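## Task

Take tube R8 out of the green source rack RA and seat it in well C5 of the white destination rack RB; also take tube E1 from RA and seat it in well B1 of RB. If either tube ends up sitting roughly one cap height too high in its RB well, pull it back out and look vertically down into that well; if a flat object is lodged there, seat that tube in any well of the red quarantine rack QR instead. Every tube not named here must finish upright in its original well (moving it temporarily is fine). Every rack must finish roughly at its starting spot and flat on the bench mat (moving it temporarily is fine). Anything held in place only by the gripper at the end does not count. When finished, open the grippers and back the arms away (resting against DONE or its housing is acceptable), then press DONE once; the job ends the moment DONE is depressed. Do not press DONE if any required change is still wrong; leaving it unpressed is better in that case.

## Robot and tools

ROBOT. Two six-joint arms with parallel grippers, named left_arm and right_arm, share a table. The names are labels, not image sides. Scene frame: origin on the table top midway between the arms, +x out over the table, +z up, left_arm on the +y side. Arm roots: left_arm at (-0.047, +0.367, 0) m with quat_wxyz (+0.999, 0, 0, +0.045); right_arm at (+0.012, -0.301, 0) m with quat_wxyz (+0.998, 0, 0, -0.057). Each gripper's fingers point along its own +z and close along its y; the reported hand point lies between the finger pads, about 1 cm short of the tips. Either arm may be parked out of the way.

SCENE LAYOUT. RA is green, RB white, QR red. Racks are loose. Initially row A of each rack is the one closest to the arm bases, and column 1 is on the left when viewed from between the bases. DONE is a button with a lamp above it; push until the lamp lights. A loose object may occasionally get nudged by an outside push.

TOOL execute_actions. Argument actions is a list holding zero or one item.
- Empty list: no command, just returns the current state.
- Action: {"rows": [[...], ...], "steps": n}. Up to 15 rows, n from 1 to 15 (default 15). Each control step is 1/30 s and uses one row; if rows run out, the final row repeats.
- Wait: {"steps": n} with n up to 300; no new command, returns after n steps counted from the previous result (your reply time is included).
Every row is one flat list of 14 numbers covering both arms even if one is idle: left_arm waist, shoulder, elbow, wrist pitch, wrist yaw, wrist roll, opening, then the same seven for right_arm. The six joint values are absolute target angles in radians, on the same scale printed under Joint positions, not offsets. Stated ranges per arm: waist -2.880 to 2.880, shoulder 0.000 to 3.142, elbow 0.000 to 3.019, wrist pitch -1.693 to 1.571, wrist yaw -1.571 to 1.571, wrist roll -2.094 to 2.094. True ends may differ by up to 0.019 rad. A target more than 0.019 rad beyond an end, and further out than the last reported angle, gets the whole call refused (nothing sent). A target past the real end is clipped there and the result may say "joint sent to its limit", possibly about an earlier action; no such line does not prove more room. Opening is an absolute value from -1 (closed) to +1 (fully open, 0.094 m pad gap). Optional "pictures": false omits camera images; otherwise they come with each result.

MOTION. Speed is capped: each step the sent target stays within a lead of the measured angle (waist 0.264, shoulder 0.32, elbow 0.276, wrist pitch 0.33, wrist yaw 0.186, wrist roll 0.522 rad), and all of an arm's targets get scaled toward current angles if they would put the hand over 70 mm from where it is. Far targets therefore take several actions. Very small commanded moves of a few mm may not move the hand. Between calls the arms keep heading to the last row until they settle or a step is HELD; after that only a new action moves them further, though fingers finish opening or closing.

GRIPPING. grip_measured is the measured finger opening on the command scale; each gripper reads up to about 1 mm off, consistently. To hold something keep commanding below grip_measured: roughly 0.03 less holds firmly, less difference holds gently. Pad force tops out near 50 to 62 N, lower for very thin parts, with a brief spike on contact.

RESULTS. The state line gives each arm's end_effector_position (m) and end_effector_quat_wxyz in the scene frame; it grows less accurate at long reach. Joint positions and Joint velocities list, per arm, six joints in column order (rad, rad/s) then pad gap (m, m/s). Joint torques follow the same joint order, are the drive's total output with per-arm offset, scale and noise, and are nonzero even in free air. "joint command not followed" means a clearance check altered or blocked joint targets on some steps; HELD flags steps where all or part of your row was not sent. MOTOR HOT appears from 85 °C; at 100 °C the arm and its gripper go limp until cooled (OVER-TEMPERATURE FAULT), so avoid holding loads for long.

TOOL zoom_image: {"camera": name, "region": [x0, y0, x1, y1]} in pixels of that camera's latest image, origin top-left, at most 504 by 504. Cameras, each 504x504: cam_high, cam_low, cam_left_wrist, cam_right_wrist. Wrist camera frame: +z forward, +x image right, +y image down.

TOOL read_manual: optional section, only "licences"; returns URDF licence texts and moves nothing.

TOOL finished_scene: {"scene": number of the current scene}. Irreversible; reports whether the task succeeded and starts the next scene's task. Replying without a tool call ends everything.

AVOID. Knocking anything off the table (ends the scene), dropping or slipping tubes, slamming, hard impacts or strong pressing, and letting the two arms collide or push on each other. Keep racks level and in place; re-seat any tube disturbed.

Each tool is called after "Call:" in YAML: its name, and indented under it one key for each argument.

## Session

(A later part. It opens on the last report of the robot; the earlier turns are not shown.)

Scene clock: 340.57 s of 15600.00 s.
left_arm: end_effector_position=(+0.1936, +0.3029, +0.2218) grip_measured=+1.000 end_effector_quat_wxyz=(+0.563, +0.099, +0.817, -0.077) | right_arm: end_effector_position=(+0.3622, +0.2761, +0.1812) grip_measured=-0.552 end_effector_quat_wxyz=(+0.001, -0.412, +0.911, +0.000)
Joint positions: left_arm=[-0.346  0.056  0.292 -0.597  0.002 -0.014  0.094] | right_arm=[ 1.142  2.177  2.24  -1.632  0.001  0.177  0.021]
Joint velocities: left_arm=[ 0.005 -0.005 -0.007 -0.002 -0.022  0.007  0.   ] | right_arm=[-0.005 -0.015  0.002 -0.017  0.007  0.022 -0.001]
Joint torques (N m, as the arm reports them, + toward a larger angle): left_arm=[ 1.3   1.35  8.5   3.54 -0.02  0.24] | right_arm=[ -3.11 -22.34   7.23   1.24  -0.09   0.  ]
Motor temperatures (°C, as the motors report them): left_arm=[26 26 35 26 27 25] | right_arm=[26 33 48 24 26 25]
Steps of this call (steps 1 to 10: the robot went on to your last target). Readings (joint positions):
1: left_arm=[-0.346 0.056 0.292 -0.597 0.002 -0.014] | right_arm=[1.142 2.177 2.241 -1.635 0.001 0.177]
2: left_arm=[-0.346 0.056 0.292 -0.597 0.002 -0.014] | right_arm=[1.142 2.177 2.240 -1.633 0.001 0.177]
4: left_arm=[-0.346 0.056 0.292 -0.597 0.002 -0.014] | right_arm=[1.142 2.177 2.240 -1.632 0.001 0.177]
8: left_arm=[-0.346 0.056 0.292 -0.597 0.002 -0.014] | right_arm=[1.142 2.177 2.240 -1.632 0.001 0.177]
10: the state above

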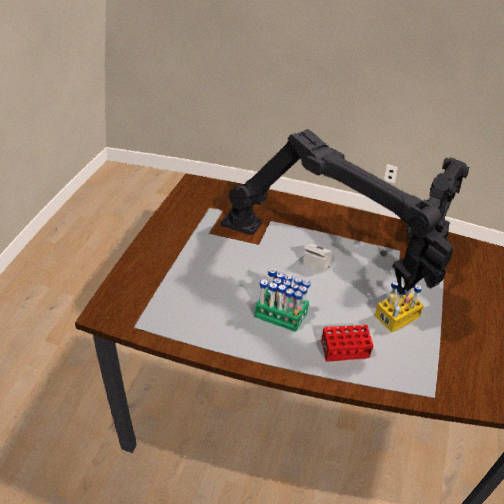

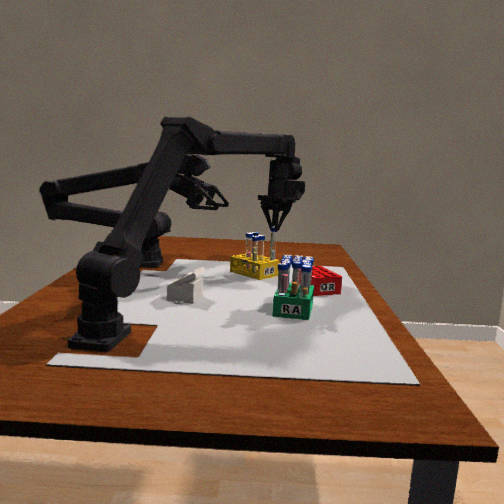

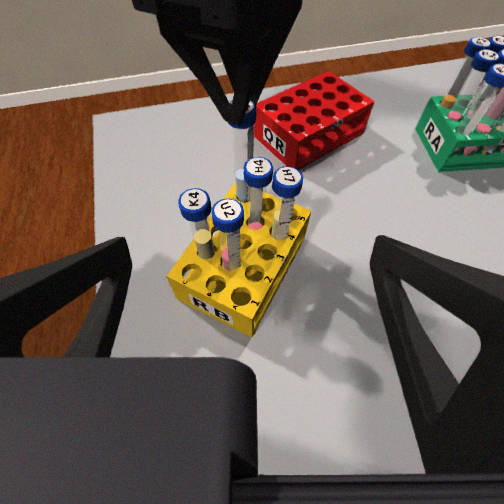

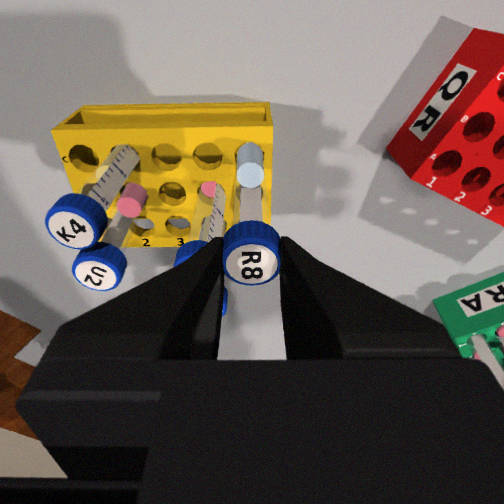

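Call:
execute_actions:
  actions:
    - {"rows":[[-0.333,0.05,0.28,-0.58,0,0,1,1.130,2.181,2.235,-1.615,0,0.19,-0.58],[-0.333,0.05,0.28,-0.58,0,0,1,1.130,2.181,2.232,-1.615,0,0.19,-0.58],[-0.333,0.05,0.28,-0.58,0,0,1,1.130,2.181,2.228,-1.613,0,0.19,-0.58],[-0.333,0.05,0.28,-0.58,0,0,1,1.130,2.181,2.223,-1.610,0,0.19,-0.58],[-0.333,0.05,0.28,-0.58,0,0,1,1.130,2.181,2.218,-1.606,0,0.19,-0.58],[-0.333,0.05,0.28,-0.58,0,0,1,1.130,2.181,2.212,-1.601,0,0.19,-0.58],[-0.333,0.05,0.28,-0.58,0,0,1,1.130,2.181,2.206,-1.596,0,0.19,-0.58],[-0.333,0.05,0.28,-0.58,0,0,1,1.130,2.181,2.200,-1.590,0,0.19,-0.58],[-0.333,0.05,0.28,-0.58,0,0,1,1.130,2.181,2.194,-1.584,0,0.19,-0.58],[-0.333,0.05,0.28,-0.58,0,0,1,1.130,2.181,2.189,-1.578,0,0.19,-0.58],[-0.333,0.05,0.28,-0.58,0,0,1,1.130,2.181,2.184,-1.572,0,0.19,-0.58],[-0.333,0.05,0.28,-0.58,0,0,1,1.130,2.181,2.181,-1.567,0,0.19,-0.58],[-0.333,0.05,0.28,-0.58,0,0,1,1.130,2.181,2.178,-1.562,0,0.19,-0.58],[-0.333,0.05,0.28,-0.58,0,0,1,1.130,2.181,2.177,-1.558,0,0.19,-0.58],[-0.333,0.05,0.28,-0.58,0,0,1,1.130,2.181,2.177,-1.555,0,0.19,-0.58]],"steps":15}
  pictures: false

Call:
execute_actions:
  actions:
    - {"steps":10}

Scene clock: 347.97 s of 15600.00 s.
left_arm: end_effector_position=(+0.1936, +0.3029, +0.2218) grip_measured=+1.000 end_effector_quat_wxyz=(+0.563, +0.099, +0.817, -0.077) | right_arm: end_effector_position=(+0.3619, +0.2757, +0.1592) grip_measured=-0.552 end_effector_quat_wxyz=(-0.001, -0.412, +0.911, -0.001)
Joint positions: left_arm=[-0.346  0.056  0.292 -0.597  0.002 -0.014  0.094] | right_arm=[ 1.142  2.177  2.183 -1.579  0.001  0.177  0.021]
Joint velocities: left_arm=[-0.015 -0.005 -0.007 -0.012 -0.139  0.022  0.   ] | right_arm=[-0.005 -0.015 -0.076  0.1   -0.007  0.066  0.   ]
Joint torques (N m, as the arm reports them, + toward a larger angle): left_arm=[ 1.11  1.88  8.48  3.51 -0.04  0.22] | right_arm=[ -3.48 -22.01   7.44   1.18  -0.08   0.  ]
Motor temperatures (°C, as the motors report them): left_arm=[26 26 35 26 27 25] | right_arm=[26 33 47 24 26 25]
Steps of this call (steps 1 to 15: the robot went on to your last target; steps 16 to 90: nothing new was sent; then 3.90 s passed at rest; steps 91 to 105: all 15 steps of this action). Readings (joint positions):
91: left_arm=[-0.346 0.056 0.292 -0.597 0.002 -0.014] | right_arm=[1.142 2.177 2.240 -1.632 0.001 0.177]
92: left_arm=[-0.346 0.056 0.292 -0.597 0.002 -0.014] | right_arm=[1.142 2.177 2.240 -1.632 0.001 0.177]
94: left_arm=[-0.346 0.056 0.292 -0.597 0.002 -0.014] | right_arm=[1.142 2.177 2.237 -1.630 0.001 0.177]
98: left_arm=[-0.346 0.056 0.292 -0.597 0.002 -0.014] | right_arm=[1.142 2.177 2.218 -1.616 0.001 0.177]
105: the state above

Scene clock: 348.30 s of 15600.00 s.
left_arm: end_effector_position=(+0.1936, +0.3029, +0.2218) grip_measured=+1.000 end_effector_quat_wxyz=(+0.563, +0.099, +0.817, -0.077) | right_arm: end_effector_position=(+0.3625, +0.2767, +0.1583) grip_measured=-0.552 end_effector_quat_wxyz=(+0.001, -0.412, +0.911, +0.000)
Joint positions: left_arm=[-0.346  0.056  0.292 -0.597  0.002 -0.014  0.094] | right_arm=[ 1.142  2.177  2.18  -1.572  0.001  0.177  0.021]
Joint velocities: left_arm=[ 0.005 -0.005 -0.002 -0.002  0.051  0.066  0.   ] | right_arm=[-0.005 -0.015 -0.017  0.007  0.066 -0.037 -0.001]
Joint torques (N m, as the arm reports them, + toward a larger angle): left_arm=[ 1.31  1.93  8.54  3.5  -0.01  0.22] | right_arm=[ -3.13 -22.32   7.21   1.29  -0.08   0.  ]
Motor temperatures (°C, as the motors report them): left_arm=[26 26 35 26 27 25] | right_arm=[26 33 47 24 26 25]
Steps of this call (steps 1 to 10: the robot went on to your last target). Readings (joint positions):
1: left_arm=[-0.346 0.056 0.292 -0.597 0.002 -0.014] | right_arm=[1.142 2.177 2.181 -1.576 0.001 0.177]
2: left_arm=[-0.346 0.056 0.292 -0.597 0.002 -0.014] | right_arm=[1.142 2.177 2.180 -1.574 0.001 0.177]
4: left_arm=[-0.346 0.056 0.292 -0.597 0.002 -0.014] | right_arm=[1.142 2.177 2.180 -1.573 0.001 0.177]
8: left_arm=[-0.346 0.056 0.292 -0.597 0.002 -0.014] | right_arm=[1.142 2.177 2.180 -1.572 0.001 0.177]
10: the state above

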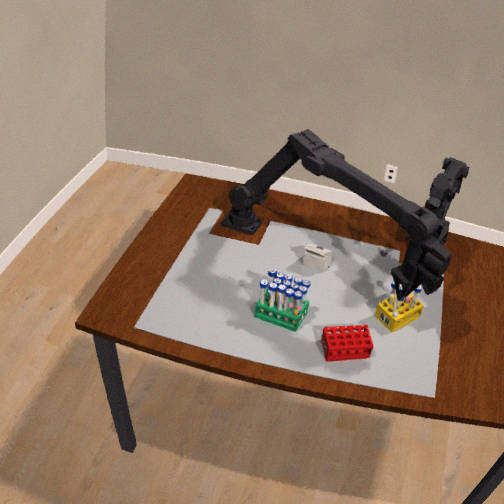

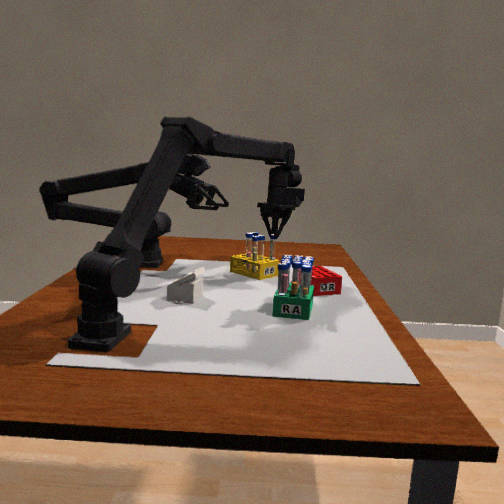

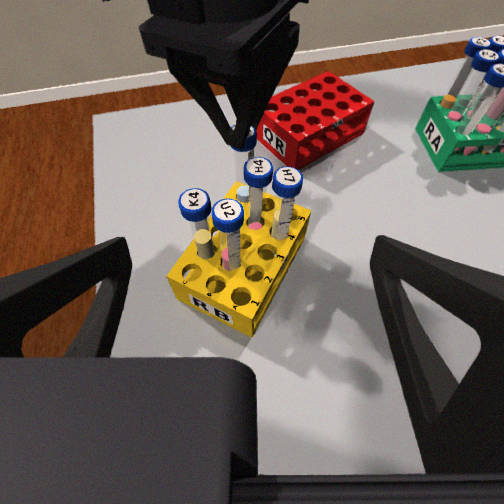

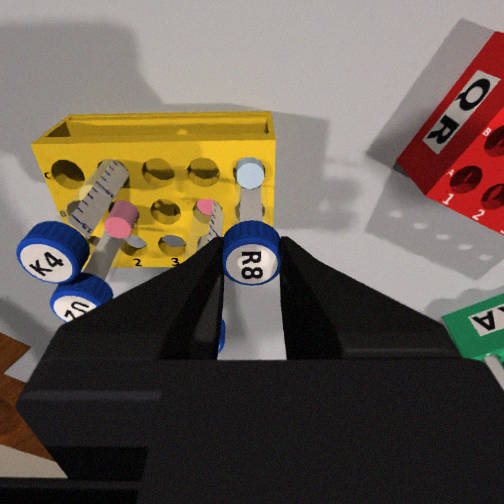

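Call:
execute_actions:
  actions:
    - {"rows":[[-0.333,0.05,0.28,-0.58,0,0,1,1.130,2.181,2.175,-1.555,0,0.19,-0.58],[-0.333,0.05,0.28,-0.58,0,0,1,1.130,2.181,2.173,-1.555,0,0.19,-0.58],[-0.333,0.05,0.28,-0.58,0,0,1,1.130,2.181,2.171,-1.553,0,0.19,-0.58],[-0.333,0.05,0.28,-0.58,0,0,1,1.130,2.181,2.169,-1.551,0,0.19,-0.58],[-0.333,0.05,0.28,-0.58,0,0,1,1.130,2.181,2.167,-1.549,0,0.19,-0.58],[-0.333,0.05,0.28,-0.58,0,0,1,1.130,2.181,2.165,-1.547,0,0.19,-0.58],[-0.333,0.05,0.28,-0.58,0,0,1,1.130,2.181,2.163,-1.545,0,0.19,-0.58],[-0.333,0.05,0.28,-0.58,0,0,1,1.130,2.181,2.161,-1.543,0,0.19,-0.58],[-0.333,0.05,0.28,-0.58,0,0,1,1.130,2.181,2.159,-1.541,0,0.19,-0.58],[-0.333,0.05,0.28,-0.58,0,0,1,1.130,2.181,2.157,-1.539,0,0.19,-0.58],[-0.333,0.05,0.28,-0.58,0,0,1,1.130,2.181,2.156,-1.537,0,0.19,-0.58],[-0.333,0.05,0.28,-0.58,0,0,1,1.130,2.181,2.156,-1.535,0,0.19,-0.58]],"steps":15}
  pictures: false

Call:
execute_actions:
  actions:
    - {"steps":6}

Scene clock: 358.07 s of 15600.00 s.
left_arm: end_effector_position=(+0.1936, +0.3029, +0.2218) grip_measured=+1.000 end_effector_quat_wxyz=(+0.563, +0.099, +0.817, -0.077) | right_arm: end_effector_position=(+0.3630, +0.2774, +0.1537) grip_measured=-0.552 end_effector_quat_wxyz=(+0.002, -0.412, +0.911, +0.001)
Joint positions: left_arm=[-0.346  0.056  0.292 -0.597  0.002 -0.014  0.094] | right_arm=[ 1.142  2.177  2.168 -1.557  0.001  0.177  0.021]
Joint velocities: left_arm=[ 0.005  0.005 -0.002  0.002 -0.051 -0.037  0.   ] | right_arm=[ 0.005  0.005  0.002 -0.002 -0.007 -0.007 -0.001]
Joint torques (N m, as the arm reports them, + toward a larger angle): left_arm=[ 0.82  1.66  8.61  3.49 -0.02  0.23] | right_arm=[ -3.15 -21.76   6.59   1.56  -0.11   0.01]
Motor temperatures (°C, as the motors report them): left_arm=[26 26 35 26 27 25] | right_arm=[26 34 46 24 26 25]
Steps of this call (steps 1 to 15: the robot went on to your last target; steps 16 to 90: nothing new was sent; then 6.27 s passed at rest; steps 91 to 105: all 15 steps of this action). Readings (joint positions):
91: left_arm=[-0.346 0.056 0.292 -0.597 0.002 -0.014] | right_arm=[1.142 2.177 2.180 -1.572 0.001 0.177]
92: left_arm=[-0.346 0.056 0.292 -0.597 0.002 -0.014] | right_arm=[1.142 2.177 2.180 -1.572 0.001 0.177]
94: left_arm=[-0.346 0.056 0.292 -0.597 0.002 -0.014] | right_arm=[1.142 2.177 2.179 -1.571 0.001 0.177]
98: left_arm=[-0.346 0.056 0.292 -0.597 0.002 -0.014] | right_arm=[1.142 2.177 2.170 -1.564 0.001 0.177]
105: the state above

Scene clock: 358.27 s of 15600.00 s.
left_arm: end_effector_position=(+0.1936, +0.3029, +0.2218) grip_measured=+1.000 end_effector_quat_wxyz=(+0.563, +0.099, +0.817, -0.077) | right_arm: end_effector_position=(+0.3630, +0.2774, +0.1537) grip_measured=-0.552 end_effector_quat_wxyz=(+0.002, -0.412, +0.911, +0.001)
Joint positions: left_arm=[-0.346  0.056  0.292 -0.597  0.002 -0.014  0.094] | right_arm=[ 1.142  2.177  2.168 -1.557  0.001  0.177  0.021]
Joint velocities: left_arm=[-0.015 -0.005  0.007 -0.012  0.095 -0.007  0.   ] | right_arm=[ 0.015 -0.005  0.002 -0.007  0.022  0.007 -0.   ]
Joint torques (N m, as the arm reports them, + toward a larger angle): left_arm=[ 1.02  1.69  8.56  3.5  -0.01  0.21] | right_arm=[ -3.08 -22.56   6.56   1.5   -0.08   0.  ]
Motor temperatures (°C, as the motors report them): left_arm=[26 26 35 26 27 25] | right_arm=[26 34 46 24 26 25]
Steps of this call (steps 1 to 6: the robot went on to your last target). Readings (joint positions):
1: left_arm=[-0.346 0.056 0.292 -0.597 0.002 -0.014] | right_arm=[1.142 2.177 2.168 -1.557 0.001 0.177]
2: left_arm=[-0.346 0.056 0.292 -0.597 0.002 -0.014] | right_arm=[1.142 2.177 2.168 -1.557 0.001 0.177]
4: left_arm=[-0.346 0.056 0.292 -0.597 0.002 -0.014] | right_arm=[1.142 2.177 2.168 -1.557 0.001 0.177]
6: the state above

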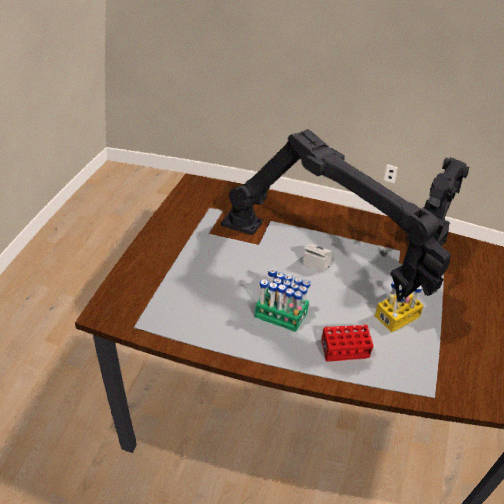

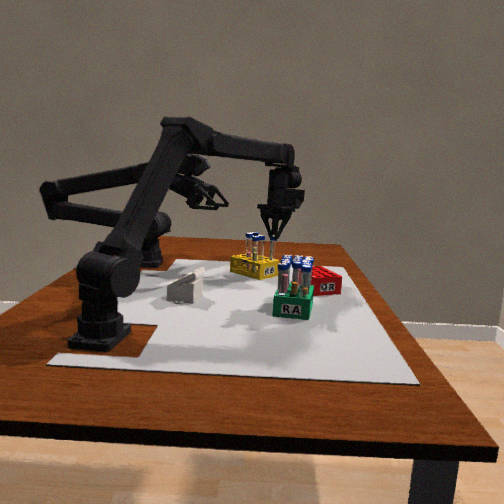

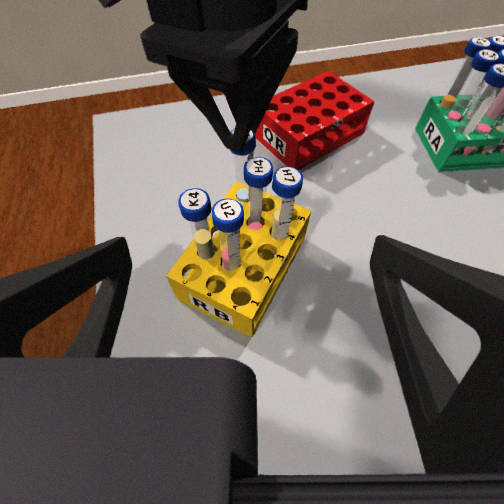

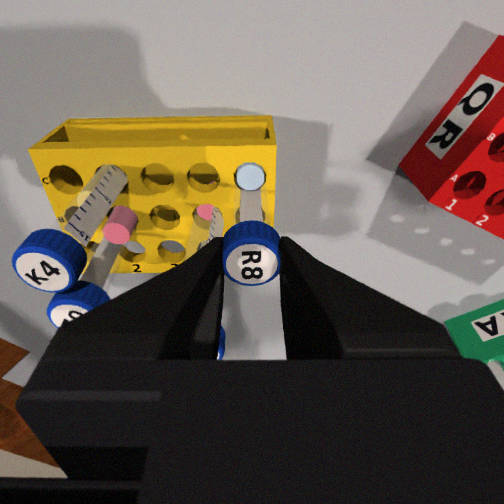

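Call:
zoom_image:
  camera: "cam_low"
  region: [220, 200, 310, 290]

Region (220, 200, 310, 290) of cam_low's 504x504 image, scaled by 5.600, with more detail than that image has.

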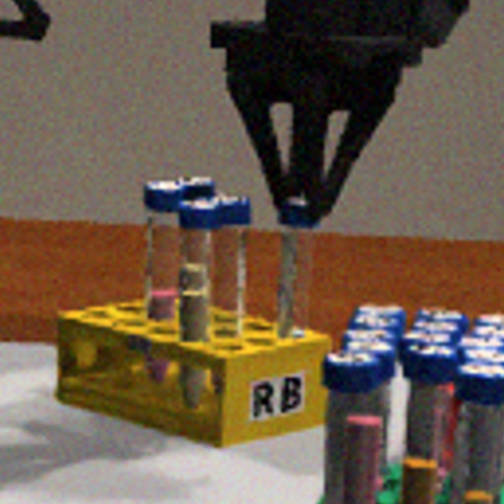

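Call:
execute_actions:
  actions:
    - {"rows":[[-0.333,0.05,0.28,-0.58,0,0,1,1.135,2.181,2.165,-1.545,0,0.19,-0.56],[-0.333,0.05,0.28,-0.58,0,0,1,1.138,2.181,2.170,-1.55,0,0.19,-0.54],[-0.333,0.05,0.28,-0.58,0,0,1,1.140,2.181,2.172,-1.552,0,0.19,-0.52],[-0.333,0.05,0.28,-0.58,0,0,1,1.140,2.181,2.172,-1.552,0,0.19,-0.49],[-0.333,0.05,0.28,-0.58,0,0,1,1.140,2.181,2.172,-1.552,0,0.19,-0.46],[-0.333,0.05,0.28,-0.58,0,0,1,1.140,2.181,2.172,-1.552,0,0.19,-0.43],[-0.333,0.05,0.28,-0.58,0,0,1,1.140,2.181,2.172,-1.552,0,0.19,-0.40],[-0.333,0.05,0.28,-0.58,0,0,1,1.140,2.181,2.172,-1.552,0,0.19,-0.37],[-0.333,0.05,0.28,-0.58,0,0,1,1.140,2.181,2.172,-1.552,0,0.19,-0.34],[-0.333,0.05,0.28,-0.58,0,0,1,1.140,2.181,2.172,-1.552,0,0.19,-0.31],[-0.333,0.05,0.28,-0.58,0,0,1,1.140,2.181,2.172,-1.552,0,0.19,-0.30]],"steps":13}
  pictures: false

Call:
execute_actions:
  actions:
    - {"rows":[[-0.333,0.05,0.28,-0.58,0,0,1,1.140,2.172,2.18,-1.555,0,0.19,-0.3],[-0.333,0.05,0.28,-0.58,0,0,1,1.140,2.163,2.19,-1.56,0,0.19,-0.3],[-0.333,0.05,0.28,-0.58,0,0,1,1.140,2.156,2.20,-1.565,0,0.19,-0.3],[-0.333,0.05,0.28,-0.58,0,0,1,1.140,2.150,2.21,-1.57,0,0.19,-0.3],[-0.333,0.05,0.28,-0.58,0,0,1,1.140,2.144,2.215,-1.573,0,0.19,-0.3],[-0.333,0.05,0.28,-0.58,0,0,1,1.140,2.137,2.22,-1.575,0,0.19,-0.3],[-0.333,0.05,0.28,-0.58,0,0,1,1.140,2.130,2.22,-1.577,0,0.19,-0.3],[-0.333,0.05,0.28,-0.58,0,0,1,1.140,2.123,2.22,-1.579,0,0.19,-0.3],[-0.333,0.05,0.28,-0.58,0,0,1,1.140,2.116,2.22,-1.581,0,0.19,-0.3],[-0.333,0.05,0.28,-0.58,0,0,1,1.140,2.109,2.22,-1.583,0,0.19,-0.3],[-0.333,0.05,0.28,-0.58,0,0,1,1.140,2.102,2.22,-1.585,0,0.19,-0.3],[-0.333,0.05,0.28,-0.58,0,0,1,1.140,2.096,2.22,-1.587,0,0.19,-0.3],[-0.333,0.05,0.28,-0.58,0,0,1,1.140,2.091,2.22,-1.589,0,0.19,-0.3],[-0.333,0.05,0.28,-0.58,0,0,1,1.140,2.088,2.22,-1.59,0,0.19,-0.3],[-0.333,0.05,0.28,-0.58,0,0,1,1.140,2.086,2.22,-1.59,0,0.19,-0.3]],"steps":15}
  pictures: false

Call:
execute_actions:
  actions:
    - {"steps":10}

Scene clock: 372.27 s of 15600.00 s.
left_arm: end_effector_position=(+0.1936, +0.3029, +0.2218) grip_measured=+1.000 end_effector_quat_wxyz=(+0.563, +0.099, +0.817, -0.077) | right_arm: end_effector_position=(+0.3630, +0.2774, +0.1537) grip_measured=-0.302 end_effector_quat_wxyz=(+0.002, -0.412, +0.911, +0.001)
Joint positions: left_arm=[-0.346  0.056  0.292 -0.597  0.002 -0.014  0.094] | right_arm=[ 1.142  2.177  2.168 -1.557  0.001  0.177  0.033]
Joint velocities: left_arm=[-0.005 -0.015  0.012 -0.002 -0.051 -0.037  0.   ] | right_arm=[-0.005  0.005  0.002 -0.002 -0.037 -0.066 -0.   ]
Joint torques (N m, as the arm reports them, + toward a larger angle): left_arm=[ 1.43  1.83  8.51  3.41 -0.04  0.19] | right_arm=[ -2.36 -22.5    7.72   0.63  -0.08   0.  ]
Motor temperatures (°C, as the motors report them): left_arm=[26 26 35 26 27 25] | right_arm=[26 34 46 24 26 25]
Steps of this call (steps 1 to 15: the robot went on to your last target; steps 16 to 90: nothing new was sent; then 10.57 s passed at rest; steps 91 to 103: all 13 steps of this action). Readings (joint positions):
91: left_arm=[-0.346 0.056 0.292 -0.597 0.002 -0.014] | right_arm=[1.142 2.177 2.168 -1.557 0.001 0.177]
92: left_arm=[-0.346 0.056 0.292 -0.597 0.002 -0.014] | right_arm=[1.142 2.177 2.168 -1.557 0.001 0.177]
94: left_arm=[-0.346 0.056 0.292 -0.597 0.002 -0.014] | right_arm=[1.142 2.177 2.168 -1.557 0.001 0.177]
98: left_arm=[-0.346 0.056 0.292 -0.597 0.002 -0.014] | right_arm=[1.142 2.177 2.168 -1.557 0.001 0.177]
103: the state above

Scene clock: 372.77 s of 15600.00 s.
left_arm: end_effector_position=(+0.1936, +0.3029, +0.2218) grip_measured=+1.000 end_effector_quat_wxyz=(+0.563, +0.099, +0.817, -0.077) | right_arm: end_effector_position=(+0.3600, +0.2724, +0.1852) grip_measured=-0.302 end_effector_quat_wxyz=(+0.016, -0.412, +0.911, +0.010)
Joint positions: left_arm=[-0.346  0.056  0.292 -0.597  0.002 -0.014  0.094] | right_arm=[ 1.142  2.129  2.168 -1.573  0.001  0.177  0.033]
Joint velocities: left_arm=[ 0.005 -0.015 -0.007 -0.012  0.066 -0.037  0.   ] | right_arm=[-0.005 -0.259 -0.017 -0.051 -0.022 -0.095 -0.001]
Joint torques (N m, as the arm reports them, + toward a larger angle): left_arm=[ 1.39  1.75  8.51  3.59 -0.01  0.21] | right_arm=[ -2.21 -24.6   11.08  -0.26  -0.08   0.  ]
Motor temperatures (°C, as the motors report them): left_arm=[26 26 35 26 27 25] | right_arm=[26 34 46 24 26 25]
Steps of this call (steps 1 to 15: all 15 steps of this action). Readings (joint positions):
1: left_arm=[-0.346 0.056 0.292 -0.597 0.002 -0.014] | right_arm=[1.142 2.177 2.168 -1.557 0.001 0.177]
2: left_arm=[-0.346 0.056 0.292 -0.597 0.002 -0.014] | right_arm=[1.142 2.177 2.168 -1.557 0.001 0.177]
4: left_arm=[-0.346 0.056 0.292 -0.597 0.002 -0.014] | right_arm=[1.142 2.177 2.168 -1.557 0.001 0.177]
8: left_arm=[-0.346 0.056 0.292 -0.597 0.002 -0.014] | right_arm=[1.142 2.173 2.168 -1.560 0.001 0.177]
15: the state above

Scene clock: 373.10 s of 15600.00 s.
left_arm: end_effector_position=(+0.1936, +0.3029, +0.2218) grip_measured=+1.000 end_effector_quat_wxyz=(+0.563, +0.099, +0.817, -0.077) | right_arm: end_effector_position=(+0.3584, +0.2699, +0.2091) grip_measured=-0.302 end_effector_quat_wxyz=(+0.030, -0.412, +0.910, +0.020)
Joint positions: left_arm=[-0.346  0.056  0.292 -0.597  0.002 -0.014  0.094] | right_arm=[ 1.142  2.092  2.168 -1.575  0.001  0.177  0.033]
Joint velocities: left_arm=[-0.015 -0.015 -0.002  0.012 -0.066 -0.051  0.   ] | right_arm=[-0.024  0.005  0.002  0.012  0.007  0.022 -0.   ]
Joint torques (N m, as the arm reports them, + toward a larger angle): left_arm=[1.11 1.94 8.53 3.44 0.   0.25] | right_arm=[ -2.28 -21.69  11.18  -0.25  -0.08   0.01]
Motor temperatures (°C, as the motors report them): left_arm=[26 26 35 26 27 25] | right_arm=[26 34 46 24 26 25]
Steps of this call (steps 1 to 10: the robot went on to your last target). Readings (joint positions):
1: left_arm=[-0.346 0.056 0.292 -0.597 0.002 -0.014] | right_arm=[1.142 2.120 2.168 -1.573 0.001 0.177]
2: left_arm=[-0.346 0.056 0.292 -0.597 0.002 -0.014] | right_arm=[1.142 2.112 2.168 -1.574 0.001 0.177]
4: left_arm=[-0.346 0.056 0.292 -0.597 0.002 -0.014] | right_arm=[1.142 2.100 2.168 -1.574 0.001 0.177]
8: left_arm=[-0.346 0.056 0.292 -0.597 0.002 -0.014] | right_arm=[1.142 2.092 2.168 -1.575 0.001 0.177]
10: the state above

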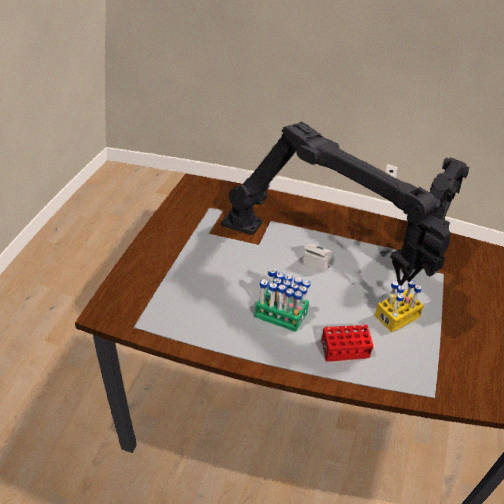

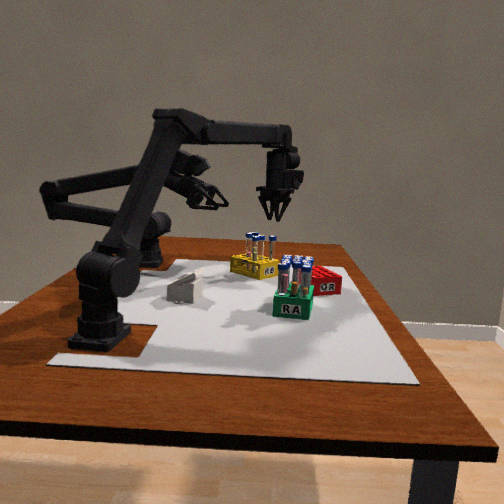

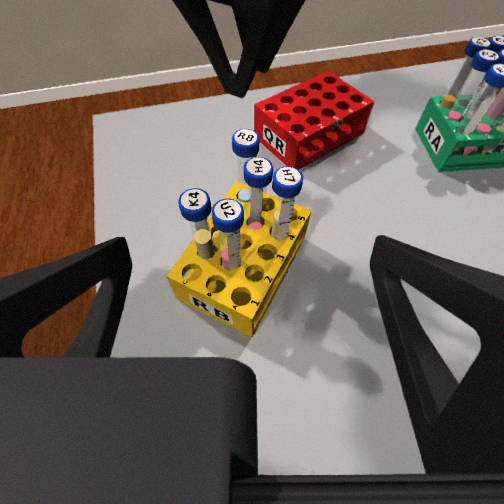

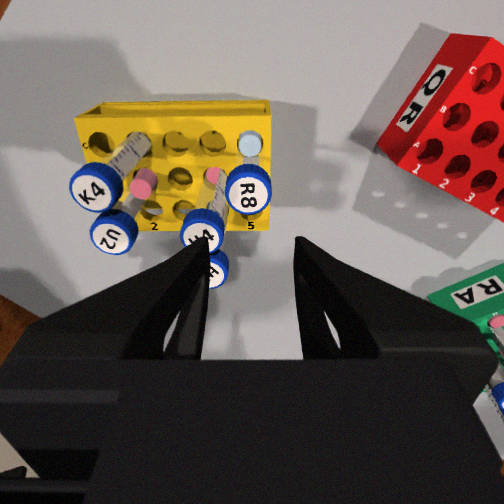

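Call:
execute_actions:
  actions:
    - {"rows":[[-0.333,0.051,0.281,-0.580,0,0,1,1.139,2.080,2.19,-1.575,0,0.190,-0.31],[-0.333,0.054,0.282,-0.582,0,0,1,1.137,2.076,2.172,-1.574,0,0.189,-0.32],[-0.332,0.058,0.285,-0.583,0,0,1,1.134,2.072,2.162,-1.573,0,0.187,-0.33],[-0.331,0.064,0.289,-0.586,0,0,1,1.130,2.068,2.153,-1.571,0,0.185,-0.34],[-0.330,0.072,0.294,-0.589,0,0,1,1.124,2.062,2.144,-1.569,0,0.183,-0.35],[-0.329,0.082,0.300,-0.593,0,0,1,1.117,2.055,2.134,-1.567,0,0.180,-0.36],[-0.328,0.093,0.307,-0.598,0,0,1,1.109,2.047,2.122,-1.564,0,0.176,-0.37],[-0.326,0.106,0.316,-0.604,0,0,1,1.100,2.038,2.108,-1.560,0,0.172,-0.37],[-0.324,0.120,0.325,-0.610,0,0,1,1.090,2.028,2.093,-1.556,0,0.167,-0.37],[-0.322,0.136,0.335,-0.616,0,0,1,1.078,2.017,2.076,-1.552,0,0.162,-0.37],[-0.320,0.153,0.346,-0.623,0,0,1,1.066,2.005,2.058,-1.548,0,0.157,-0.37],[-0.318,0.172,0.358,-0.631,0,0,1,1.053,1.992,2.038,-1.543,0,0.151,-0.37],[-0.315,0.191,0.370,-0.640,0,0,1,1.039,1.978,2.017,-1.537,0,0.144,-0.37],[-0.313,0.212,0.384,-0.648,0,0,1,1.024,1.963,1.995,-1.532,0,0.138,-0.37],[-0.310,0.234,0.398,-0.658,0,0,1,1.008,1.948,1.972,-1.526,0,0.131,-0.37]],"steps":15}
  pictures: false

Call:
execute_actions:
  actions:
    - {"rows":[[-0.307,0.256,0.412,-0.667,0,0,1,0.992,1.932,1.948,-1.520,0,0.123,-0.37],[-0.304,0.280,0.427,-0.677,0,0,1,0.975,1.916,1.923,-1.514,0,0.116,-0.37],[-0.301,0.304,0.442,-0.687,0,0,1,0.958,1.899,1.897,-1.507,0,0.108,-0.37],[-0.298,0.329,0.458,-0.697,0,0,1,0.940,1.882,1.871,-1.501,0,0.100,-0.37],[-0.295,0.354,0.474,-0.708,0,0,1,0.922,1.864,1.844,-1.494,0,0.092,-0.37],[-0.291,0.379,0.490,-0.719,0,0,1,0.904,1.845,1.817,-1.487,0,0.084,-0.37],[-0.288,0.405,0.507,-0.730,0,0,1,0.885,1.826,1.790,-1.480,0,0.076,-0.37],[-0.285,0.430,0.523,-0.740,0,0,1,0.867,1.808,1.762,-1.474,0,0.067,-0.37],[-0.282,0.456,0.540,-0.751,0,0,1,0.848,1.789,1.735,-1.467,0,0.059,-0.37],[-0.278,0.481,0.556,-0.762,0,0,1,0.830,1.770,1.708,-1.460,0,0.051,-0.37],[-0.275,0.506,0.572,-0.773,0,0,1,0.812,1.752,1.681,-1.453,0,0.043,-0.37],[-0.272,0.531,0.588,-0.783,0,0,1,0.794,1.734,1.655,-1.447,0,0.035,-0.37],[-0.269,0.555,0.603,-0.793,0,0,1,0.777,1.716,1.629,-1.440,0,0.027,-0.37],[-0.266,0.579,0.618,-0.803,0,0,1,0.760,1.699,1.604,-1.434,0,0.020,-0.37],[-0.263,0.601,0.633,-0.813,0,0,1,0.744,1.683,1.580,-1.428,0,0.012,-0.37]],"steps":15}
  pictures: false

Call:
execute_actions:
  actions:
    - {"rows":[[-0.260,0.623,0.646,-0.822,0,0,1,0.728,1.667,1.557,-1.422,0,0.005,-0.37],[-0.258,0.644,0.660,-0.830,0,0,1,0.713,1.651,1.535,-1.417,0,-0.001,-0.37],[-0.255,0.663,0.672,-0.839,0,0,1,0.699,1.637,1.514,-1.411,0,-0.008,-0.37],[-0.253,0.682,0.684,-0.847,0,0,1,0.686,1.623,1.494,-1.406,0,-0.014,-0.37],[-0.251,0.699,0.695,-0.854,0,0,1,0.674,1.611,1.476,-1.402,0,-0.019,-0.37],[-0.249,0.715,0.705,-0.860,0,0,1,0.662,1.599,1.459,-1.398,0,-0.024,-0.37],[-0.247,0.729,0.714,-0.866,0,0,1,0.652,1.589,1.444,-1.394,0,-0.029,-0.37],[-0.245,0.742,0.723,-0.872,0,0,1,0.643,1.579,1.430,-1.390,0,-0.033,-0.37],[-0.244,0.753,0.730,-0.877,0,0,1,0.635,1.571,1.418,-1.387,0,-0.037,-0.37],[-0.243,0.763,0.736,-0.881,0,0,1,0.628,1.564,1.408,-1.385,0,-0.040,-0.37],[-0.242,0.771,0.741,-0.884,0,0,1,0.622,1.558,1.399,-1.383,0,-0.042,-0.37],[-0.241,0.777,0.745,-0.887,0,0,1,0.618,1.554,1.393,-1.381,0,-0.044,-0.37],[-0.240,0.781,0.748,-0.888,0,0,1,0.615,1.551,1.388,-1.380,0,-0.046,-0.37],[-0.240,0.784,0.749,-0.890,0,0,1,0.613,1.549,1.385,-1.379,0,-0.047,-0.37],[-0.240,0.785,0.750,-0.890,0,0,1,0.612,1.548,1.384,-1.379,0,-0.047,-0.37]],"steps":15}
  pictures: false

Call:
execute_actions:
  actions:
    - {"steps":15}

Scene clock: 429.87 s of 15600.00 s.
left_arm: end_effector_position=(+0.2016, +0.3056, +0.1907) grip_measured=+1.000 end_effector_quat_wxyz=(+0.499, +0.097, +0.859, -0.064) | right_arm: end_effector_position=(+0.3779, +0.2137, +0.1973) grip_measured=-0.368 end_effector_quat_wxyz=(+0.008, -0.386, +0.923, +0.004)
Joint positions: left_arm=[-0.328  0.19   0.304 -0.63   0.002 -0.014  0.094] | right_arm=[ 1.069  2.013  2.012 -1.552  0.001  0.162  0.03 ]
Joint velocities: left_arm=[ 0.073  0.63   0.212 -0.295  0.022  0.022  0.   ] | right_arm=[-0.484 -0.435 -0.618  0.178 -0.022 -0.154  0.001]
Joint torques (N m, as the arm reports them, + toward a larger angle): left_arm=[ 1.18  1.92 14.96  2.22 -0.04  0.23] | right_arm=[ -4.95 -23.7    7.39   0.88  -0.08  -0.22]
Motor temperatures (°C, as the motors report them): left_arm=[26 25 36 26 27 25] | right_arm=[26 35 50 24 26 25]
Steps of this call (steps 1 to 30: the robot went on to your last target; steps 31 to 90: nothing new was sent; then 53.27 s passed at rest; steps 91 to 105: all 15 steps of this action). Readings (joint positions):
91: left_arm=[-0.346 0.056 0.292 -0.597 0.002 -0.014] | right_arm=[1.142 2.092 2.168 -1.575 0.001 0.177]
92: left_arm=[-0.346 0.056 0.292 -0.597 0.002 -0.014] | right_arm=[1.142 2.092 2.168 -1.575 0.001 0.177]
94: left_arm=[-0.346 0.056 0.292 -0.597 0.002 -0.014] | right_arm=[1.142 2.092 2.167 -1.575 0.001 0.177]
98: left_arm=[-0.343 0.072 0.292 -0.597 0.002 -0.014] | right_arm=[1.137 2.080 2.136 -1.574 0.001 0.177]
105: the state above

Scene clock: 430.37 s of 15600.00 s.
left_arm: end_effector_position=(+0.2394, +0.3105, +0.2129) grip_measured=+1.000 end_effector_quat_wxyz=(+0.382, +0.082, +0.920, -0.040) | right_arm: end_effector_position=(+0.4334, +0.0244, +0.2094) grip_measured=-0.368 end_effector_quat_wxyz=(+0.006, -0.296, +0.955, +0.002)
Joint positions: left_arm=[-0.281  0.554  0.551 -0.78   0.002 -0.014  0.094] | right_arm=[ 0.774  1.73   1.63  -1.457  0.001  0.059  0.03 ]
Joint velocities: left_arm=[ 0.093  0.728  0.432 -0.32   0.037 -0.051  0.   ] | right_arm=[-0.484 -0.542 -0.706  0.198  0.007 -0.242  0.   ]
Joint torques (N m, as the arm reports them, + toward a larger angle): left_arm=[ 1.29 -0.65 13.15  1.59  0.    0.18] | right_arm=[ -1.89 -17.83   6.89   1.15  -0.09  -0.28]
Motor temperatures (°C, as the motors report them): left_arm=[26 25 36 26 27 25] | right_arm=[26 35 50 24 26 25]
Steps of this call (steps 1 to 15: all 15 steps of this action). Readings (joint positions):
1: left_arm=[-0.325 0.212 0.313 -0.640 0.002 -0.014] | right_arm=[1.052 1.998 1.990 -1.546 0.001 0.158]
2: left_arm=[-0.323 0.235 0.325 -0.650 0.002 -0.014] | right_arm=[1.033 1.982 1.967 -1.541 0.001 0.152]
4: left_arm=[-0.317 0.282 0.356 -0.669 0.002 -0.014] | right_arm=[0.991 1.947 1.919 -1.528 0.001 0.140]
8: left_arm=[-0.304 0.379 0.432 -0.708 0.002 -0.014] | right_arm=[0.904 1.869 1.815 -1.502 0.001 0.113]
15: the state above

Scene clock: 430.87 s of 15600.00 s.
left_arm: end_effector_position=(+0.2689, +0.3139, +0.2093) grip_measured=+1.000 end_effector_quat_wxyz=(+0.298, +0.071, +0.951, -0.027) | right_arm: end_effector_position=(+0.4186, -0.0778, +0.1970) grip_measured=-0.368 end_effector_quat_wxyz=(-0.002, -0.261, +0.965, -0.001)
Joint positions: left_arm=[-0.253  0.776  0.689 -0.875  0.002 -0.014  0.094] | right_arm=[ 0.619  1.568  1.393 -1.4    0.001 -0.023  0.03 ]
Joint velocities: left_arm=[ 0.005  0.083  0.051 -0.051  0.037  0.007  0.   ] | right_arm=[-0.054 -0.073 -0.11   0.022 -0.007 -0.125 -0.   ]
Joint torques (N m, as the arm reports them, + toward a larger angle): left_arm=[ 0.86 -3.31 12.94  1.26  0.    0.2 ] | right_arm=[ -2.5  -15.07   7.1    1.33  -0.1   -0.27]
Motor temperatures (°C, as the motors report them): left_arm=[26 25 36 26 27 25] | right_arm=[26 35 50 24 26 25]
Steps of this call (steps 1 to 15: all 15 steps of this action). Readings (joint positions):
1: left_arm=[-0.278 0.578 0.565 -0.790 0.002 -0.014] | right_arm=[0.759 1.713 1.605 -1.451 0.001 0.051]
2: left_arm=[-0.275 0.601 0.578 -0.799 0.002 -0.014] | right_arm=[0.743 1.696 1.581 -1.445 0.001 0.044]
4: left_arm=[-0.270 0.644 0.604 -0.817 0.002 -0.014] | right_arm=[0.715 1.665 1.536 -1.434 0.001 0.030]
8: left_arm=[-0.261 0.714 0.647 -0.847 0.002 -0.014] | right_arm=[0.665 1.615 1.461 -1.416 0.001 0.005]
15: the state above

Scene clock: 431.37 s of 15600.00 s.
left_arm: end_effector_position=(+0.2687, +0.3141, +0.2086) grip_measured=+1.000 end_effector_quat_wxyz=(+0.296, +0.071, +0.952, -0.027) | right_arm: end_effector_position=(+0.4189, -0.0786, +0.1967) grip_measured=-0.368 end_effector_quat_wxyz=(-0.001, -0.265, +0.964, -0.000)
Joint positions: left_arm=[-0.253  0.779  0.691 -0.879  0.002 -0.014  0.094] | right_arm=[ 0.617  1.566  1.389 -1.396  0.001 -0.033  0.03 ]
Joint velocities: left_arm=[-0.005 -0.005 -0.007 -0.022 -0.007  0.037  0.   ] | right_arm=[ 0.005  0.005 -0.002  0.012 -0.022 -0.051 -0.   ]
Joint torques (N m, as the arm reports them, + toward a larger angle): left_arm=[ 1.06 -2.82 13.04  1.43 -0.01  0.21] | right_arm=[ -2.99 -15.21   6.93   1.25  -0.11  -0.24]
Motor temperatures (°C, as the motors report them): left_arm=[26 25 37 26 27 25] | right_arm=[26 35 50 24 26 25]
Steps of this call (steps 1 to 15: the robot went on to your last target). Readings (joint positions):
1: left_arm=[-0.253 0.779 0.690 -0.876 0.002 -0.014] | right_arm=[0.618 1.566 1.390 -1.399 0.001 -0.025]
2: left_arm=[-0.253 0.779 0.691 -0.877 0.002 -0.014] | right_arm=[0.617 1.566 1.389 -1.398 0.001 -0.027]
4: left_arm=[-0.253 0.779 0.691 -0.878 0.002 -0.014] | right_arm=[0.617 1.566 1.389 -1.397 0.001 -0.030]
8: left_arm=[-0.253 0.779 0.691 -0.879 0.002 -0.014] | right_arm=[0.617 1.566 1.389 -1.396 0.001 -0.032]
15: the state above

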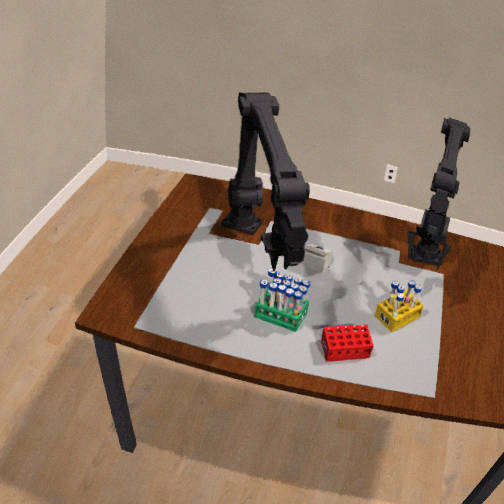

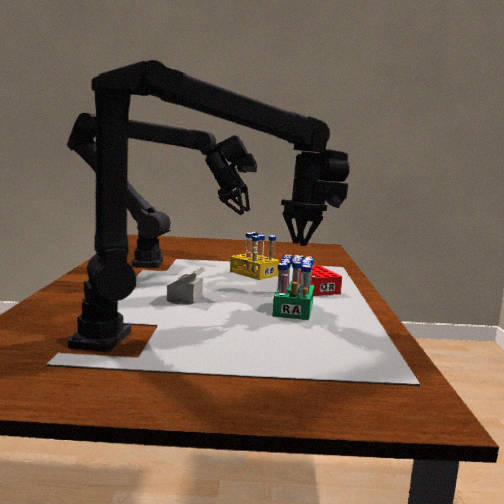

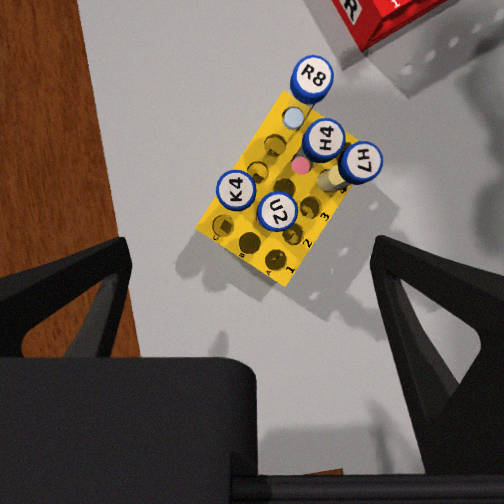

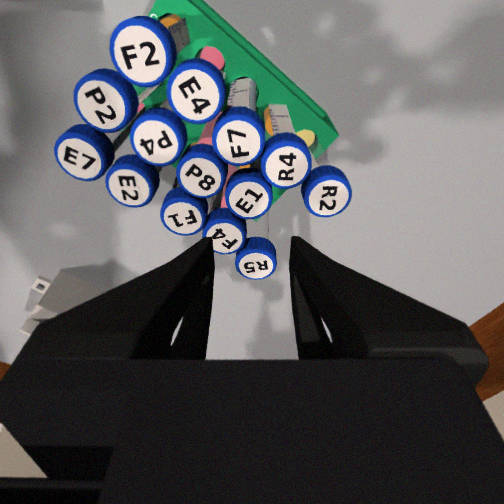

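Call:
zoom_image:
  camera: "cam_left_wrist"
  region: [190, 170, 330, 300]

Call:
zoom_image:
  camera: "cam_right_wrist"
  region: [150, 110, 360, 290]

Region (190, 170, 330, 300) of cam_left_wrist's 504x504 image, scaled by 3.600, with more detail than that image has; it fills the top 468 rows of this view, and the rest is white.

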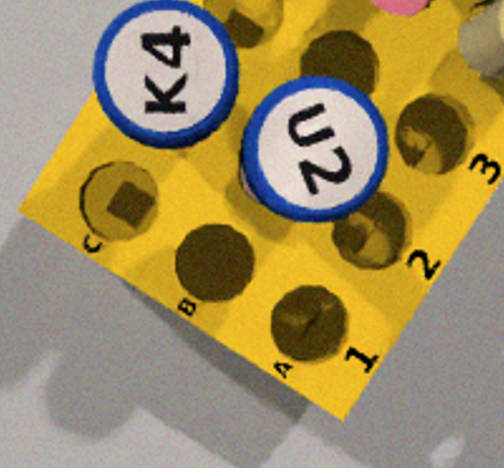

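Region (150, 110, 360, 290) of cam_right_wrist's 504x504 image, scaled by 2.400, with more detail than that image has; it fills the top 432 rows of this view, and the rest is white.

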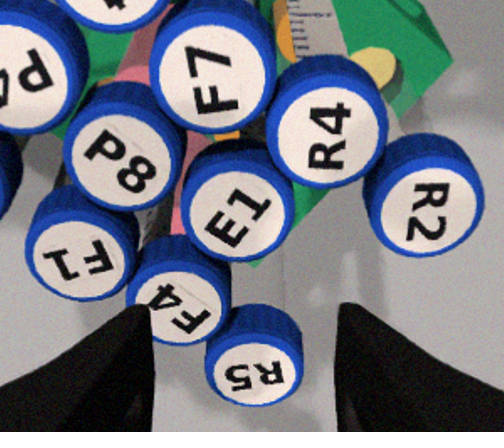

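Call:
zoom_image:
  camera: "cam_left_wrist"
  region: [228, 222, 272, 266]

Region (228, 222, 272, 266) of cam_left_wrist's 504x504 image, scaled by 11.455, with more detail than that image has.

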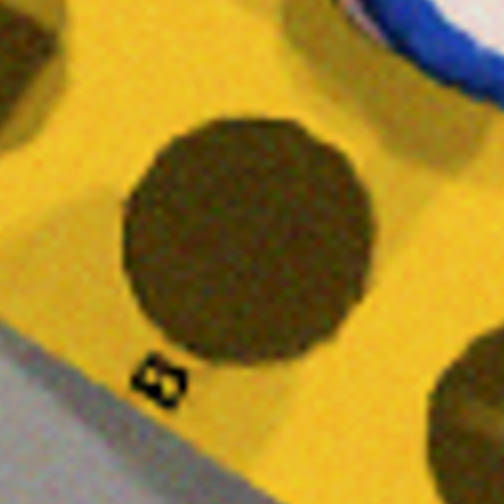

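Call:
execute_actions:
  actions:
    - {"rows":[[-0.24,0.785,0.75,-0.89,0,0,1,0.616,1.560,1.383,-1.379,0,-0.049,-0.37],[-0.24,0.785,0.75,-0.89,0,0,1,0.620,1.570,1.382,-1.379,0,-0.053,-0.37],[-0.24,0.785,0.75,-0.89,0,0,1,0.624,1.577,1.379,-1.377,0,-0.060,-0.37],[-0.24,0.785,0.75,-0.89,0,0,1,0.627,1.580,1.375,-1.374,0,-0.070,-0.37],[-0.24,0.785,0.75,-0.89,0,0,1,0.629,1.582,1.370,-1.369,0,-0.082,-0.37],[-0.24,0.785,0.75,-0.89,0,0,1,0.630,1.584,1.365,-1.363,0,-0.095,-0.37],[-0.24,0.785,0.75,-0.89,0,0,1,0.630,1.585,1.359,-1.356,0,-0.109,-0.37],[-0.24,0.785,0.75,-0.89,0,0,1,0.630,1.587,1.353,-1.348,0,-0.124,-0.37],[-0.24,0.785,0.75,-0.89,0,0,1,0.630,1.588,1.347,-1.340,0,-0.138,-0.37],[-0.24,0.785,0.75,-0.89,0,0,1,0.630,1.589,1.342,-1.332,0,-0.151,-0.37],[-0.24,0.785,0.75,-0.89,0,0,1,0.630,1.590,1.337,-1.324,0,-0.163,-0.37],[-0.24,0.785,0.75,-0.89,0,0,1,0.630,1.591,1.333,-1.317,0,-0.173,-0.37],[-0.24,0.785,0.75,-0.89,0,0,1,0.630,1.592,1.330,-1.312,0,-0.180,-0.37],[-0.24,0.785,0.75,-0.89,0,0,1,0.630,1.592,1.329,-1.309,0,-0.184,-0.37],[-0.24,0.785,0.75,-0.89,0,0,1,0.630,1.592,1.328,-1.3075,0,-0.186,-0.37]],"steps":15}
  pictures: false

Call:
execute_actions:
  actions:
    - {"steps":14}

Scene clock: 461.40 s of 15600.00 s.
left_arm: end_effector_position=(+0.2687, +0.3141, +0.2086) grip_measured=+1.000 end_effector_quat_wxyz=(+0.296, +0.071, +0.952, -0.027) | right_arm: end_effector_position=(+0.4174, -0.0790, +0.1711) grip_measured=-0.368 end_effector_quat_wxyz=(-0.002, -0.316, +0.949, -0.001)
Joint positions: left_arm=[-0.253  0.779  0.691 -0.879  0.002 -0.014  0.094] | right_arm=[ 0.618  1.578  1.335 -1.332  0.001 -0.14   0.03 ]
Joint velocities: left_arm=[-0.005 -0.005 -0.002 -0.017 -0.022 -0.007  0.   ] | right_arm=[-0.015  0.063 -0.081  0.105 -0.066 -0.212  0.   ]
Joint torques (N m, as the arm reports them, + toward a larger angle): left_arm=[ 1.04 -3.13 12.94  1.42 -0.01  0.19] | right_arm=[ -1.2  -13.2    7.14   1.16  -0.11  -0.26]
Motor temperatures (°C, as the motors report them): left_arm=[26 25 42 26 27 25] | right_arm=[26 33 46 24 26 25]
Steps of this call (steps 1 to 15: the robot went on to your last target; steps 16 to 90: nothing new was sent; then 26.53 s passed at rest; steps 91 to 105: all 15 steps of this action). Readings (joint positions):
91: left_arm=[-0.253 0.779 0.691 -0.879 0.002 -0.014] | right_arm=[0.617 1.566 1.389 -1.396 0.001 -0.034]
92: left_arm=[-0.253 0.779 0.691 -0.879 0.002 -0.014] | right_arm=[0.617 1.566 1.389 -1.396 0.001 -0.035]
94: left_arm=[-0.253 0.779 0.691 -0.879 0.002 -0.014] | right_arm=[0.617 1.566 1.387 -1.394 0.001 -0.040]
98: left_arm=[-0.253 0.779 0.691 -0.879 0.002 -0.014] | right_arm=[0.618 1.566 1.371 -1.377 0.001 -0.069]
105: the state above

Scene clock: 461.87 s of 15600.00 s.
left_arm: end_effector_position=(+0.2687, +0.3141, +0.2086) grip_measured=+1.000 end_effector_quat_wxyz=(+0.296, +0.071, +0.952, -0.027) | right_arm: end_effector_position=(+0.4181, -0.0787, +0.1673) grip_measured=-0.368 end_effector_quat_wxyz=(-0.002, -0.331, +0.944, -0.001)
Joint positions: left_arm=[-0.253  0.779  0.691 -0.879  0.002 -0.014  0.094] | right_arm=[ 0.618  1.582  1.331 -1.324  0.001 -0.171  0.03 ]
Joint velocities: left_arm=[-0.015 -0.005 -0.022  0.012  0.051  0.022  0.   ] | right_arm=[-0.015 -0.005 -0.002 -0.017  0.022 -0.022 -0.   ]
Joint torques (N m, as the arm reports them, + toward a larger angle): left_arm=[ 1.39 -2.66 13.03  1.4   0.01  0.21] | right_arm=[ -1.12 -13.21   7.01   1.24  -0.11  -0.26]
Motor temperatures (°C, as the motors report them): left_arm=[26 25 42 26 27 25] | right_arm=[26 33 46 24 26 25]
Steps of this call (steps 1 to 14: the robot went on to your last target). Readings (joint positions):
1: left_arm=[-0.253 0.779 0.691 -0.879 0.002 -0.014] | right_arm=[0.618 1.580 1.332 -1.329 0.001 -0.147]
2: left_arm=[-0.253 0.779 0.691 -0.879 0.002 -0.014] | right_arm=[0.618 1.581 1.331 -1.327 0.001 -0.152]
4: left_arm=[-0.253 0.779 0.691 -0.879 0.002 -0.014] | right_arm=[0.618 1.582 1.331 -1.325 0.001 -0.160]
8: left_arm=[-0.253 0.779 0.691 -0.879 0.002 -0.014] | right_arm=[0.618 1.582 1.331 -1.324 0.001 -0.167]
14: the state above

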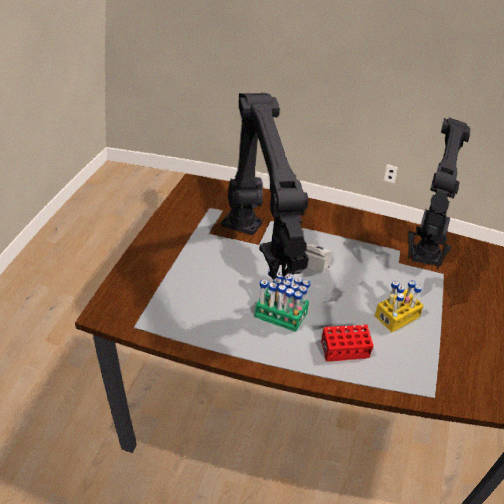

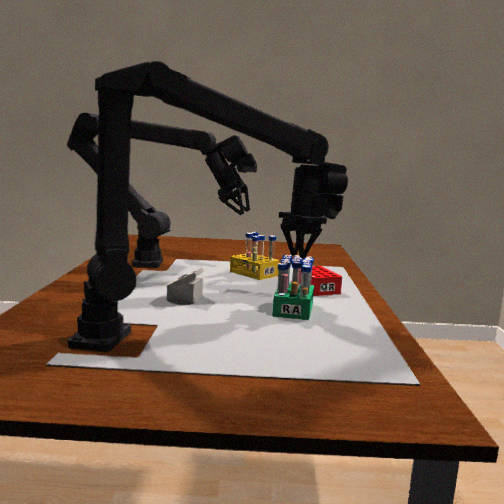

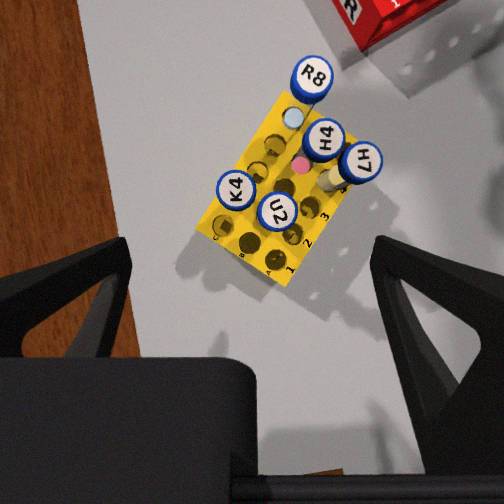

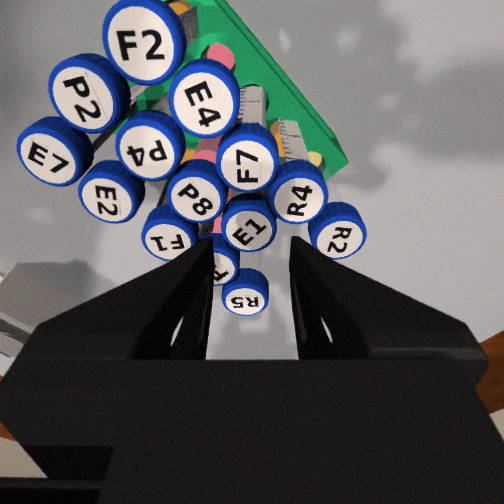

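Call:
zoom_image:
  camera: "cam_right_wrist"
  region: [130, 140, 370, 320]

Region (130, 140, 370, 320) of cam_right_wrist's 504x504 image, scaled by 2.100, with more detail than that image has; it fills the top 378 rows of this view, and the rest is white.

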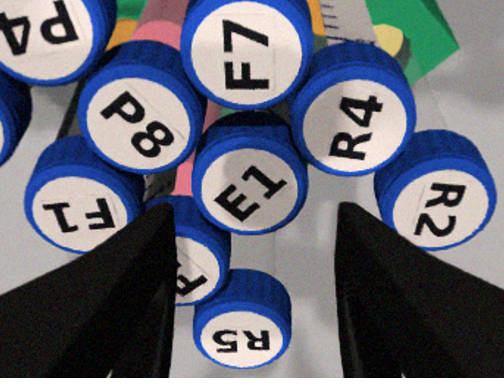

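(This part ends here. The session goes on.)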